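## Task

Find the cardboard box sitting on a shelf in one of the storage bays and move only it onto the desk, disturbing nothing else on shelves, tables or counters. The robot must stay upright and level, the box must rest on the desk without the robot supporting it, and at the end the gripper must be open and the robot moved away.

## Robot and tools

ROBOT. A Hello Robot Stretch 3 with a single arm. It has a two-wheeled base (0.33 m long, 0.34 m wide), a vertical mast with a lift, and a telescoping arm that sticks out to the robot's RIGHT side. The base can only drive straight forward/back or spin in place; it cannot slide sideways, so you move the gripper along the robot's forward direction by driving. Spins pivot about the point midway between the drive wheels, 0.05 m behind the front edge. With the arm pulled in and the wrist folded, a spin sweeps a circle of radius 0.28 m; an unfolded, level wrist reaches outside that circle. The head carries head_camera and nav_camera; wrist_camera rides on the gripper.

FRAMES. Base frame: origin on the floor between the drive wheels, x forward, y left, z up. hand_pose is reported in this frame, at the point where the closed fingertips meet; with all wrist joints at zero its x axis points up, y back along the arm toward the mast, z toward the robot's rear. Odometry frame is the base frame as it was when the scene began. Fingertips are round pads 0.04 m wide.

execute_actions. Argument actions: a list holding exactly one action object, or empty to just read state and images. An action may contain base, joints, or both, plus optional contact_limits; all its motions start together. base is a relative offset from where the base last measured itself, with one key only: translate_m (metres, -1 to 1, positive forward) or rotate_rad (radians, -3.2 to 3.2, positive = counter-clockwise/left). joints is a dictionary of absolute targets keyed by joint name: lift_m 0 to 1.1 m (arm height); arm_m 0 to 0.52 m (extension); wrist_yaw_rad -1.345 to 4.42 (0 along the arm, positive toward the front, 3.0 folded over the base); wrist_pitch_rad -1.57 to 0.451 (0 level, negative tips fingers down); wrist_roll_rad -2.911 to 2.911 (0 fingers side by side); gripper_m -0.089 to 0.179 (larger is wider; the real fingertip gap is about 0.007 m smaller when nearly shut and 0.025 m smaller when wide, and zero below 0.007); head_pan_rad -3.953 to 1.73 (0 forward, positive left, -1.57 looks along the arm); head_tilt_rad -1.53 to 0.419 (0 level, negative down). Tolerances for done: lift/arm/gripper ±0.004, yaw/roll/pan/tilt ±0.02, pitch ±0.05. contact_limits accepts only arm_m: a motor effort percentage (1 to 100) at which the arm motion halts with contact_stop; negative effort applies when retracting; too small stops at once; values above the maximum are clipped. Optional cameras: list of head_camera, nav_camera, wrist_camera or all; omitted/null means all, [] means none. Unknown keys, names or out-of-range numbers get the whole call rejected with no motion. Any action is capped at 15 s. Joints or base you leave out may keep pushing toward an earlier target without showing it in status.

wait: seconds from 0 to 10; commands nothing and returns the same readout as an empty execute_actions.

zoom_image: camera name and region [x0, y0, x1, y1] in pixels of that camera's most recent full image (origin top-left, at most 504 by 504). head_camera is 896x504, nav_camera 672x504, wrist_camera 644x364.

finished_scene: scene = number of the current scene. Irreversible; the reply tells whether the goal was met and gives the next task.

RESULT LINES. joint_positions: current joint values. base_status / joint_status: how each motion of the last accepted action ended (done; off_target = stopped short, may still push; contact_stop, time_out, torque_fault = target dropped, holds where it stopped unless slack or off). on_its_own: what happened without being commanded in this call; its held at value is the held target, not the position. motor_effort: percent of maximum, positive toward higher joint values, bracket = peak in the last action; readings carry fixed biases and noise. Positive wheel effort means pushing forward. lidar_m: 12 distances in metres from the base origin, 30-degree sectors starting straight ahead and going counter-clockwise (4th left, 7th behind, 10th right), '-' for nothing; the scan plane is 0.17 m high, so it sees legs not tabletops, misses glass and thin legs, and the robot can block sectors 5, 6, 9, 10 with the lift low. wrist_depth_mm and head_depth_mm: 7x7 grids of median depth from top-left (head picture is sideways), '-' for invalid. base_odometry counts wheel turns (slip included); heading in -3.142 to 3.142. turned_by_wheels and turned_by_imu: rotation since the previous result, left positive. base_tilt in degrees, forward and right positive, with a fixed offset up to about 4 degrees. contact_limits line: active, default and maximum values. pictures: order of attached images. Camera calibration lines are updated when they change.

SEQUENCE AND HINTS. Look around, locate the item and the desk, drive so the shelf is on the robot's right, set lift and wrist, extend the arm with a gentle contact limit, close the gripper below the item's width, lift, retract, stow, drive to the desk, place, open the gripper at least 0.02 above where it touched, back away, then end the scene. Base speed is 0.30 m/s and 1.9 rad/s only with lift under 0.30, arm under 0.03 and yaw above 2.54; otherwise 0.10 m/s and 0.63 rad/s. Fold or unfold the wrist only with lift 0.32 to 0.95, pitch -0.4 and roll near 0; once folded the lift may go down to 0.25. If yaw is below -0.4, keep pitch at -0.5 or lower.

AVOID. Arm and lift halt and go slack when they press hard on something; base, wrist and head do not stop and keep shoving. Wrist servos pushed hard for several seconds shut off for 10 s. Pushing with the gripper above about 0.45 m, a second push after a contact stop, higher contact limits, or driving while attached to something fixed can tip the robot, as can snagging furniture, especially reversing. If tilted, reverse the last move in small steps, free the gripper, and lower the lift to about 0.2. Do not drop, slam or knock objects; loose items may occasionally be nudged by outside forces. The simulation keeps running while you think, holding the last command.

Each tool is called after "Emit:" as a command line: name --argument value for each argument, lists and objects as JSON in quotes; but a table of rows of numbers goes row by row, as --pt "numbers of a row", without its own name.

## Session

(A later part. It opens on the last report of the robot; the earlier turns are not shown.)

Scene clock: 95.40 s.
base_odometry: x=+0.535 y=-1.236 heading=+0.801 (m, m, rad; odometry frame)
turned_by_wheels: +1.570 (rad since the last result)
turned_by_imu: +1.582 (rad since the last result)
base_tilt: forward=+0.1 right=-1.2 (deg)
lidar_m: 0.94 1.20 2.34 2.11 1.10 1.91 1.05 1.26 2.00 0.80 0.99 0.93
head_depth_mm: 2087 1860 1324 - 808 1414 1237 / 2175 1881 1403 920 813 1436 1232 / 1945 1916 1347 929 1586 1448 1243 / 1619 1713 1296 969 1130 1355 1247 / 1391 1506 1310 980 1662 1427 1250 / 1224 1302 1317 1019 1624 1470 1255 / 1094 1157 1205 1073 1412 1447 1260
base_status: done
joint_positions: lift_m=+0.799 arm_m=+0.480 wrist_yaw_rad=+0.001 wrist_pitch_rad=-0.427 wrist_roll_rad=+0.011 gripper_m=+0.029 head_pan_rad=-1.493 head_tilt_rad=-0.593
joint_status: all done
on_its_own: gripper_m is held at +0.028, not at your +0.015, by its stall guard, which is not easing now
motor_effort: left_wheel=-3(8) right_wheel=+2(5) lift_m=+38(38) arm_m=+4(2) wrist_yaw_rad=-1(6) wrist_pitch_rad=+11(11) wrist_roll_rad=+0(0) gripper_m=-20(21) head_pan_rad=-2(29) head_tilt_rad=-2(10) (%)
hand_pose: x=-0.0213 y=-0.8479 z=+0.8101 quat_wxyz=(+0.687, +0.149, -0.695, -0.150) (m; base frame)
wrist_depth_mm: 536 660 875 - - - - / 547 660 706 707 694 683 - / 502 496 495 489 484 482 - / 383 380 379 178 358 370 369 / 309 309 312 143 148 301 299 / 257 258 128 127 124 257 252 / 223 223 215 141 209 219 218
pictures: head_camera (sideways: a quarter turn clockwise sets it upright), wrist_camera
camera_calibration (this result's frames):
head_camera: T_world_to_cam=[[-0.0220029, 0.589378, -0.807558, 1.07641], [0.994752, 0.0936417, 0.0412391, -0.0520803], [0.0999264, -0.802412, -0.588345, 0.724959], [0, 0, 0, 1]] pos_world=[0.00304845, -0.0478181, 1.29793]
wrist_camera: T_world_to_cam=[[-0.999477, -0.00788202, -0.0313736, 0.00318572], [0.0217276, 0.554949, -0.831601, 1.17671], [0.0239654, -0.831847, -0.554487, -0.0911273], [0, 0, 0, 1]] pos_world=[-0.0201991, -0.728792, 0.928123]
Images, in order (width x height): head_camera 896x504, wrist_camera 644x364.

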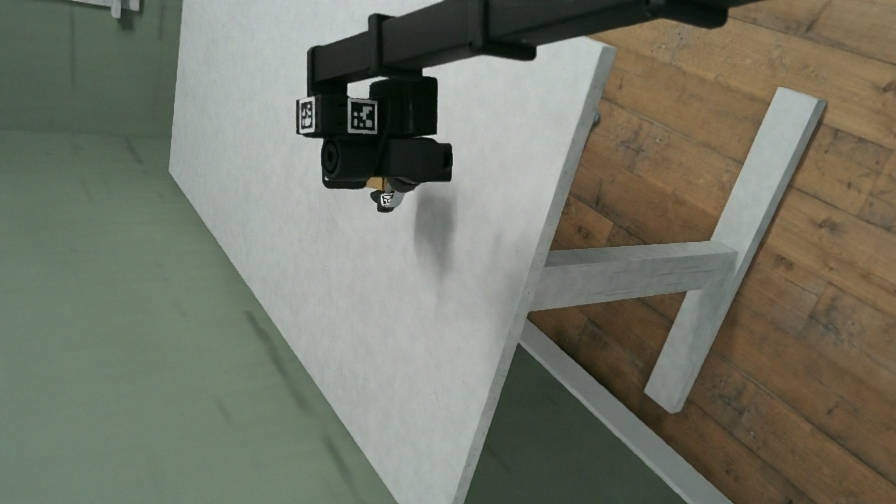

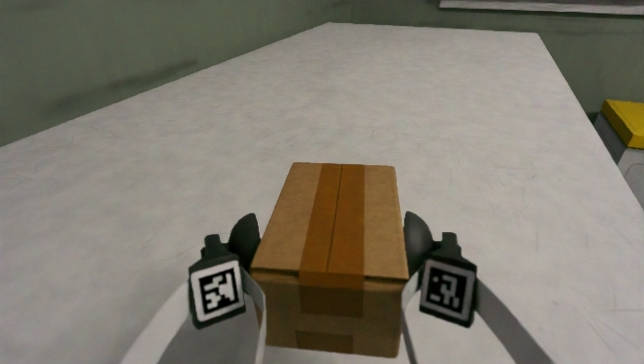

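Emit:
execute_actions --actions '[{"joints":{"lift_m":0.74}}]' --cameras '[]'

Emit:
execute_actions --actions '[{"joints":{"gripper_m":0.12}}]' --cameras '[]'

Emit:
execute_actions --actions '[{"joints":{"arm_m":0.15,"lift_m":0.77}}]' --cameras '["head_camera"]'

Scene clock: 101.33 s.
base_odometry: x=+0.535 y=-1.236 heading=+0.801 (m, m, rad; odometry frame)
turned_by_wheels: +0.000 (rad since the last result)
turned_by_imu: +0.001 (rad since the last result)
base_tilt: forward=+0.1 right=-1.3 (deg)
lidar_m: 0.94 1.20 2.34 2.12 1.10 1.91 1.05 1.26 2.01 0.80 0.99 0.93
head_depth_mm: 2078 1862 1258 1001 - 1436 1224 / 2188 1883 1329 - 815 1441 1238 / 1936 1911 1290 919 1596 1450 1239 / 1622 1703 1298 969 1135 1349 1247 / 1393 1499 1308 979 1662 1426 1259 / 1226 1307 1319 1020 1625 1465 1255 / 1089 1158 1207 1074 1419 1443 1268
base_status: not commanded
joint_positions: lift_m=+0.741 arm_m=+0.480 wrist_yaw_rad=+0.001 wrist_pitch_rad=-0.427 wrist_roll_rad=+0.011 gripper_m=+0.029 head_pan_rad=-1.493 head_tilt_rad=-0.593
joint_status: all done
on_its_own: gripper_m is held at +0.028, not at your +0.015, by its stall guard, which is not easing now
motor_effort: left_wheel=-3(3) right_wheel=+2(2) lift_m=+13(34) arm_m=+4(4) wrist_yaw_rad=-1(1) wrist_pitch_rad=+11(10) wrist_roll_rad=+0(0) gripper_m=-21(21) head_pan_rad=-2(2) head_tilt_rad=-2(2) (%)
hand_pose: x=-0.0213 y=-0.8479 z=+0.7513 quat_wxyz=(+0.687, +0.149, -0.695, -0.150) (m; base frame)
wrist_depth_mm: 541 660 800 916 909 878 - / 524 519 520 513 507 500 604 / 363 356 356 351 351 346 345 / 275 273 273 179 256 268 265 / 222 222 225 143 148 217 216 / 186 186 128 127 124 185 182 / 160 159 155 141 151 157 157
pictures: none
No camera images: the call's "cameras" was empty. Leave "cameras" out to get every camera's image.

Scene clock: 102.73 s.
base_odometry: x=+0.535 y=-1.236 heading=+0.801 (m, m, rad; odometry frame)
turned_by_wheels: +0.000 (rad since the last result)
turned_by_imu: +0.000 (rad since the last result)
base_tilt: forward=+0.1 right=-1.3 (deg)
lidar_m: 0.94 1.20 2.34 2.12 1.10 1.92 1.05 1.26 2.01 0.80 0.99 0.93
head_depth_mm: 2080 1855 1255 997 - 1439 1220 / 2163 1889 1325 - 817 1438 1238 / 1944 1908 1283 903 1584 1450 1241 / 1626 1707 1298 969 1129 1350 1246 / 1396 1502 1312 978 1670 1434 1253 / 1227 1311 1325 1019 1616 1465 1255 / 1092 1156 1211 1072 1416 1440 1265
base_status: not commanded
joint_positions: lift_m=+0.741 arm_m=+0.480 wrist_yaw_rad=+0.001 wrist_pitch_rad=-0.422 wrist_roll_rad=+0.011 gripper_m=+0.120 head_pan_rad=-1.493 head_tilt_rad=-0.593
joint_status: all done
motor_effort: left_wheel=-2(2) right_wheel=+2(2) lift_m=+12(12) arm_m=+4(4) wrist_yaw_rad=-1(1) wrist_pitch_rad=+9(11) wrist_roll_rad=+1(0) gripper_m=+0(89) head_pan_rad=-2(2) head_tilt_rad=-2(3) (%)
hand_pose: x=-0.0213 y=-0.8485 z=+0.7524 quat_wxyz=(+0.688, +0.148, -0.695, -0.149) (m; base frame)
wrist_depth_mm: 532 662 831 947 928 903 - / 525 533 527 522 514 510 615 / 368 366 362 359 354 352 354 / 278 278 277 182 262 270 272 / 224 229 223 148 212 228 217 / 188 194 175 128 174 - 183 / 164 157 158 141 155 155 158
pictures: none
No camera images: the call's "cameras" was empty. Leave "cameras" out to get every camera's image.

Scene clock: 106.37 s.
base_odometry: x=+0.535 y=-1.236 heading=+0.801 (m, m, rad; odometry frame)
turned_by_wheels: +0.000 (rad since the last result)
turned_by_imu: +0.000 (rad since the last result)
base_tilt: forward=+0.1 right=-1.3 (deg)
lidar_m: 0.94 1.20 2.34 2.11 1.10 1.91 1.05 1.26 2.00 0.80 0.99 0.93
head_depth_mm: 2085 1860 1259 951 834 - 1190 / 2178 1892 1270 959 812 - 1214 / 1929 1920 1280 935 841 1414 1218 / 1625 1704 1298 970 1104 1351 1248 / 1393 1507 1312 977 1658 1424 1256 / 1226 1312 1321 1023 1630 1466 1260 / 1095 1160 1214 1072 1419 1443 1264
base_status: not commanded
joint_positions: lift_m=+0.769 arm_m=+0.150 wrist_yaw_rad=+0.001 wrist_pitch_rad=-0.420 wrist_roll_rad=+0.011 gripper_m=+0.120 head_pan_rad=-1.493 head_tilt_rad=-0.593
joint_status: all done
motor_effort: left_wheel=-3(3) right_wheel=+2(2) lift_m=+38(41) arm_m=-2(3) wrist_yaw_rad=-1(1) wrist_pitch_rad=+8(9) wrist_roll_rad=+1(0) gripper_m=+0(0) head_pan_rad=-2(2) head_tilt_rad=-2(2) (%)
hand_pose: x=-0.0213 y=-0.5195 z=+0.7815 quat_wxyz=(+0.688, +0.147, -0.695, -0.148) (m; base frame)
wrist_depth_mm: 652 796 - - - - - / 637 639 636 571 627 - - / 444 439 435 426 431 486 - / 665 355 331 331 331 357 - / 735 885 506 276 265 - - / 742 885 601 - - - - / 764 893 732 936 922 893 944
pictures: head_camera (sideways: a quarter turn clockwise sets it upright)
camera_calibration (this result's frames):
head_camera: T_world_to_cam=[[-0.0220029, 0.589378, -0.807558, 1.07641], [0.994752, 0.0936416, 0.0412391, -0.0520803], [0.0999264, -0.802412, -0.588345, 0.724959], [0, 0, 0, 1]] pos_world=[0.00304845, -0.0478181, 1.29793]
Images, in order (width x height): head_camera 896x504.

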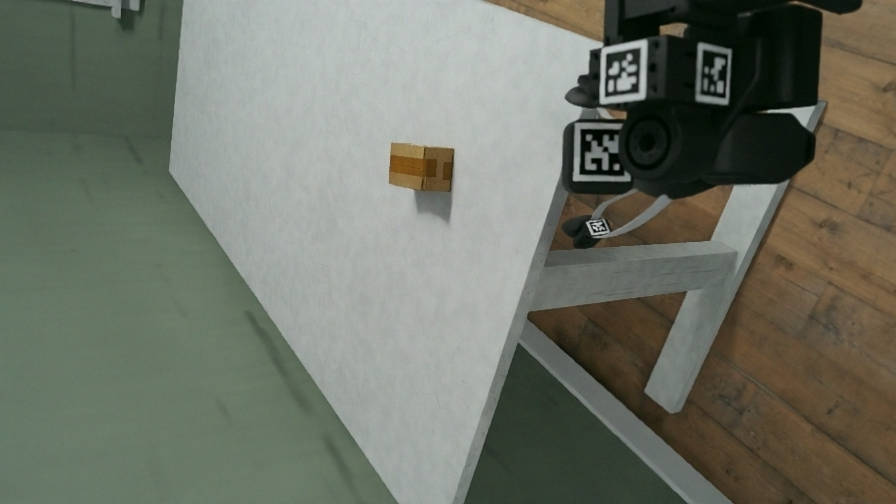

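Emit:
finished_scene --scene 2

The scene is finished: the task was done.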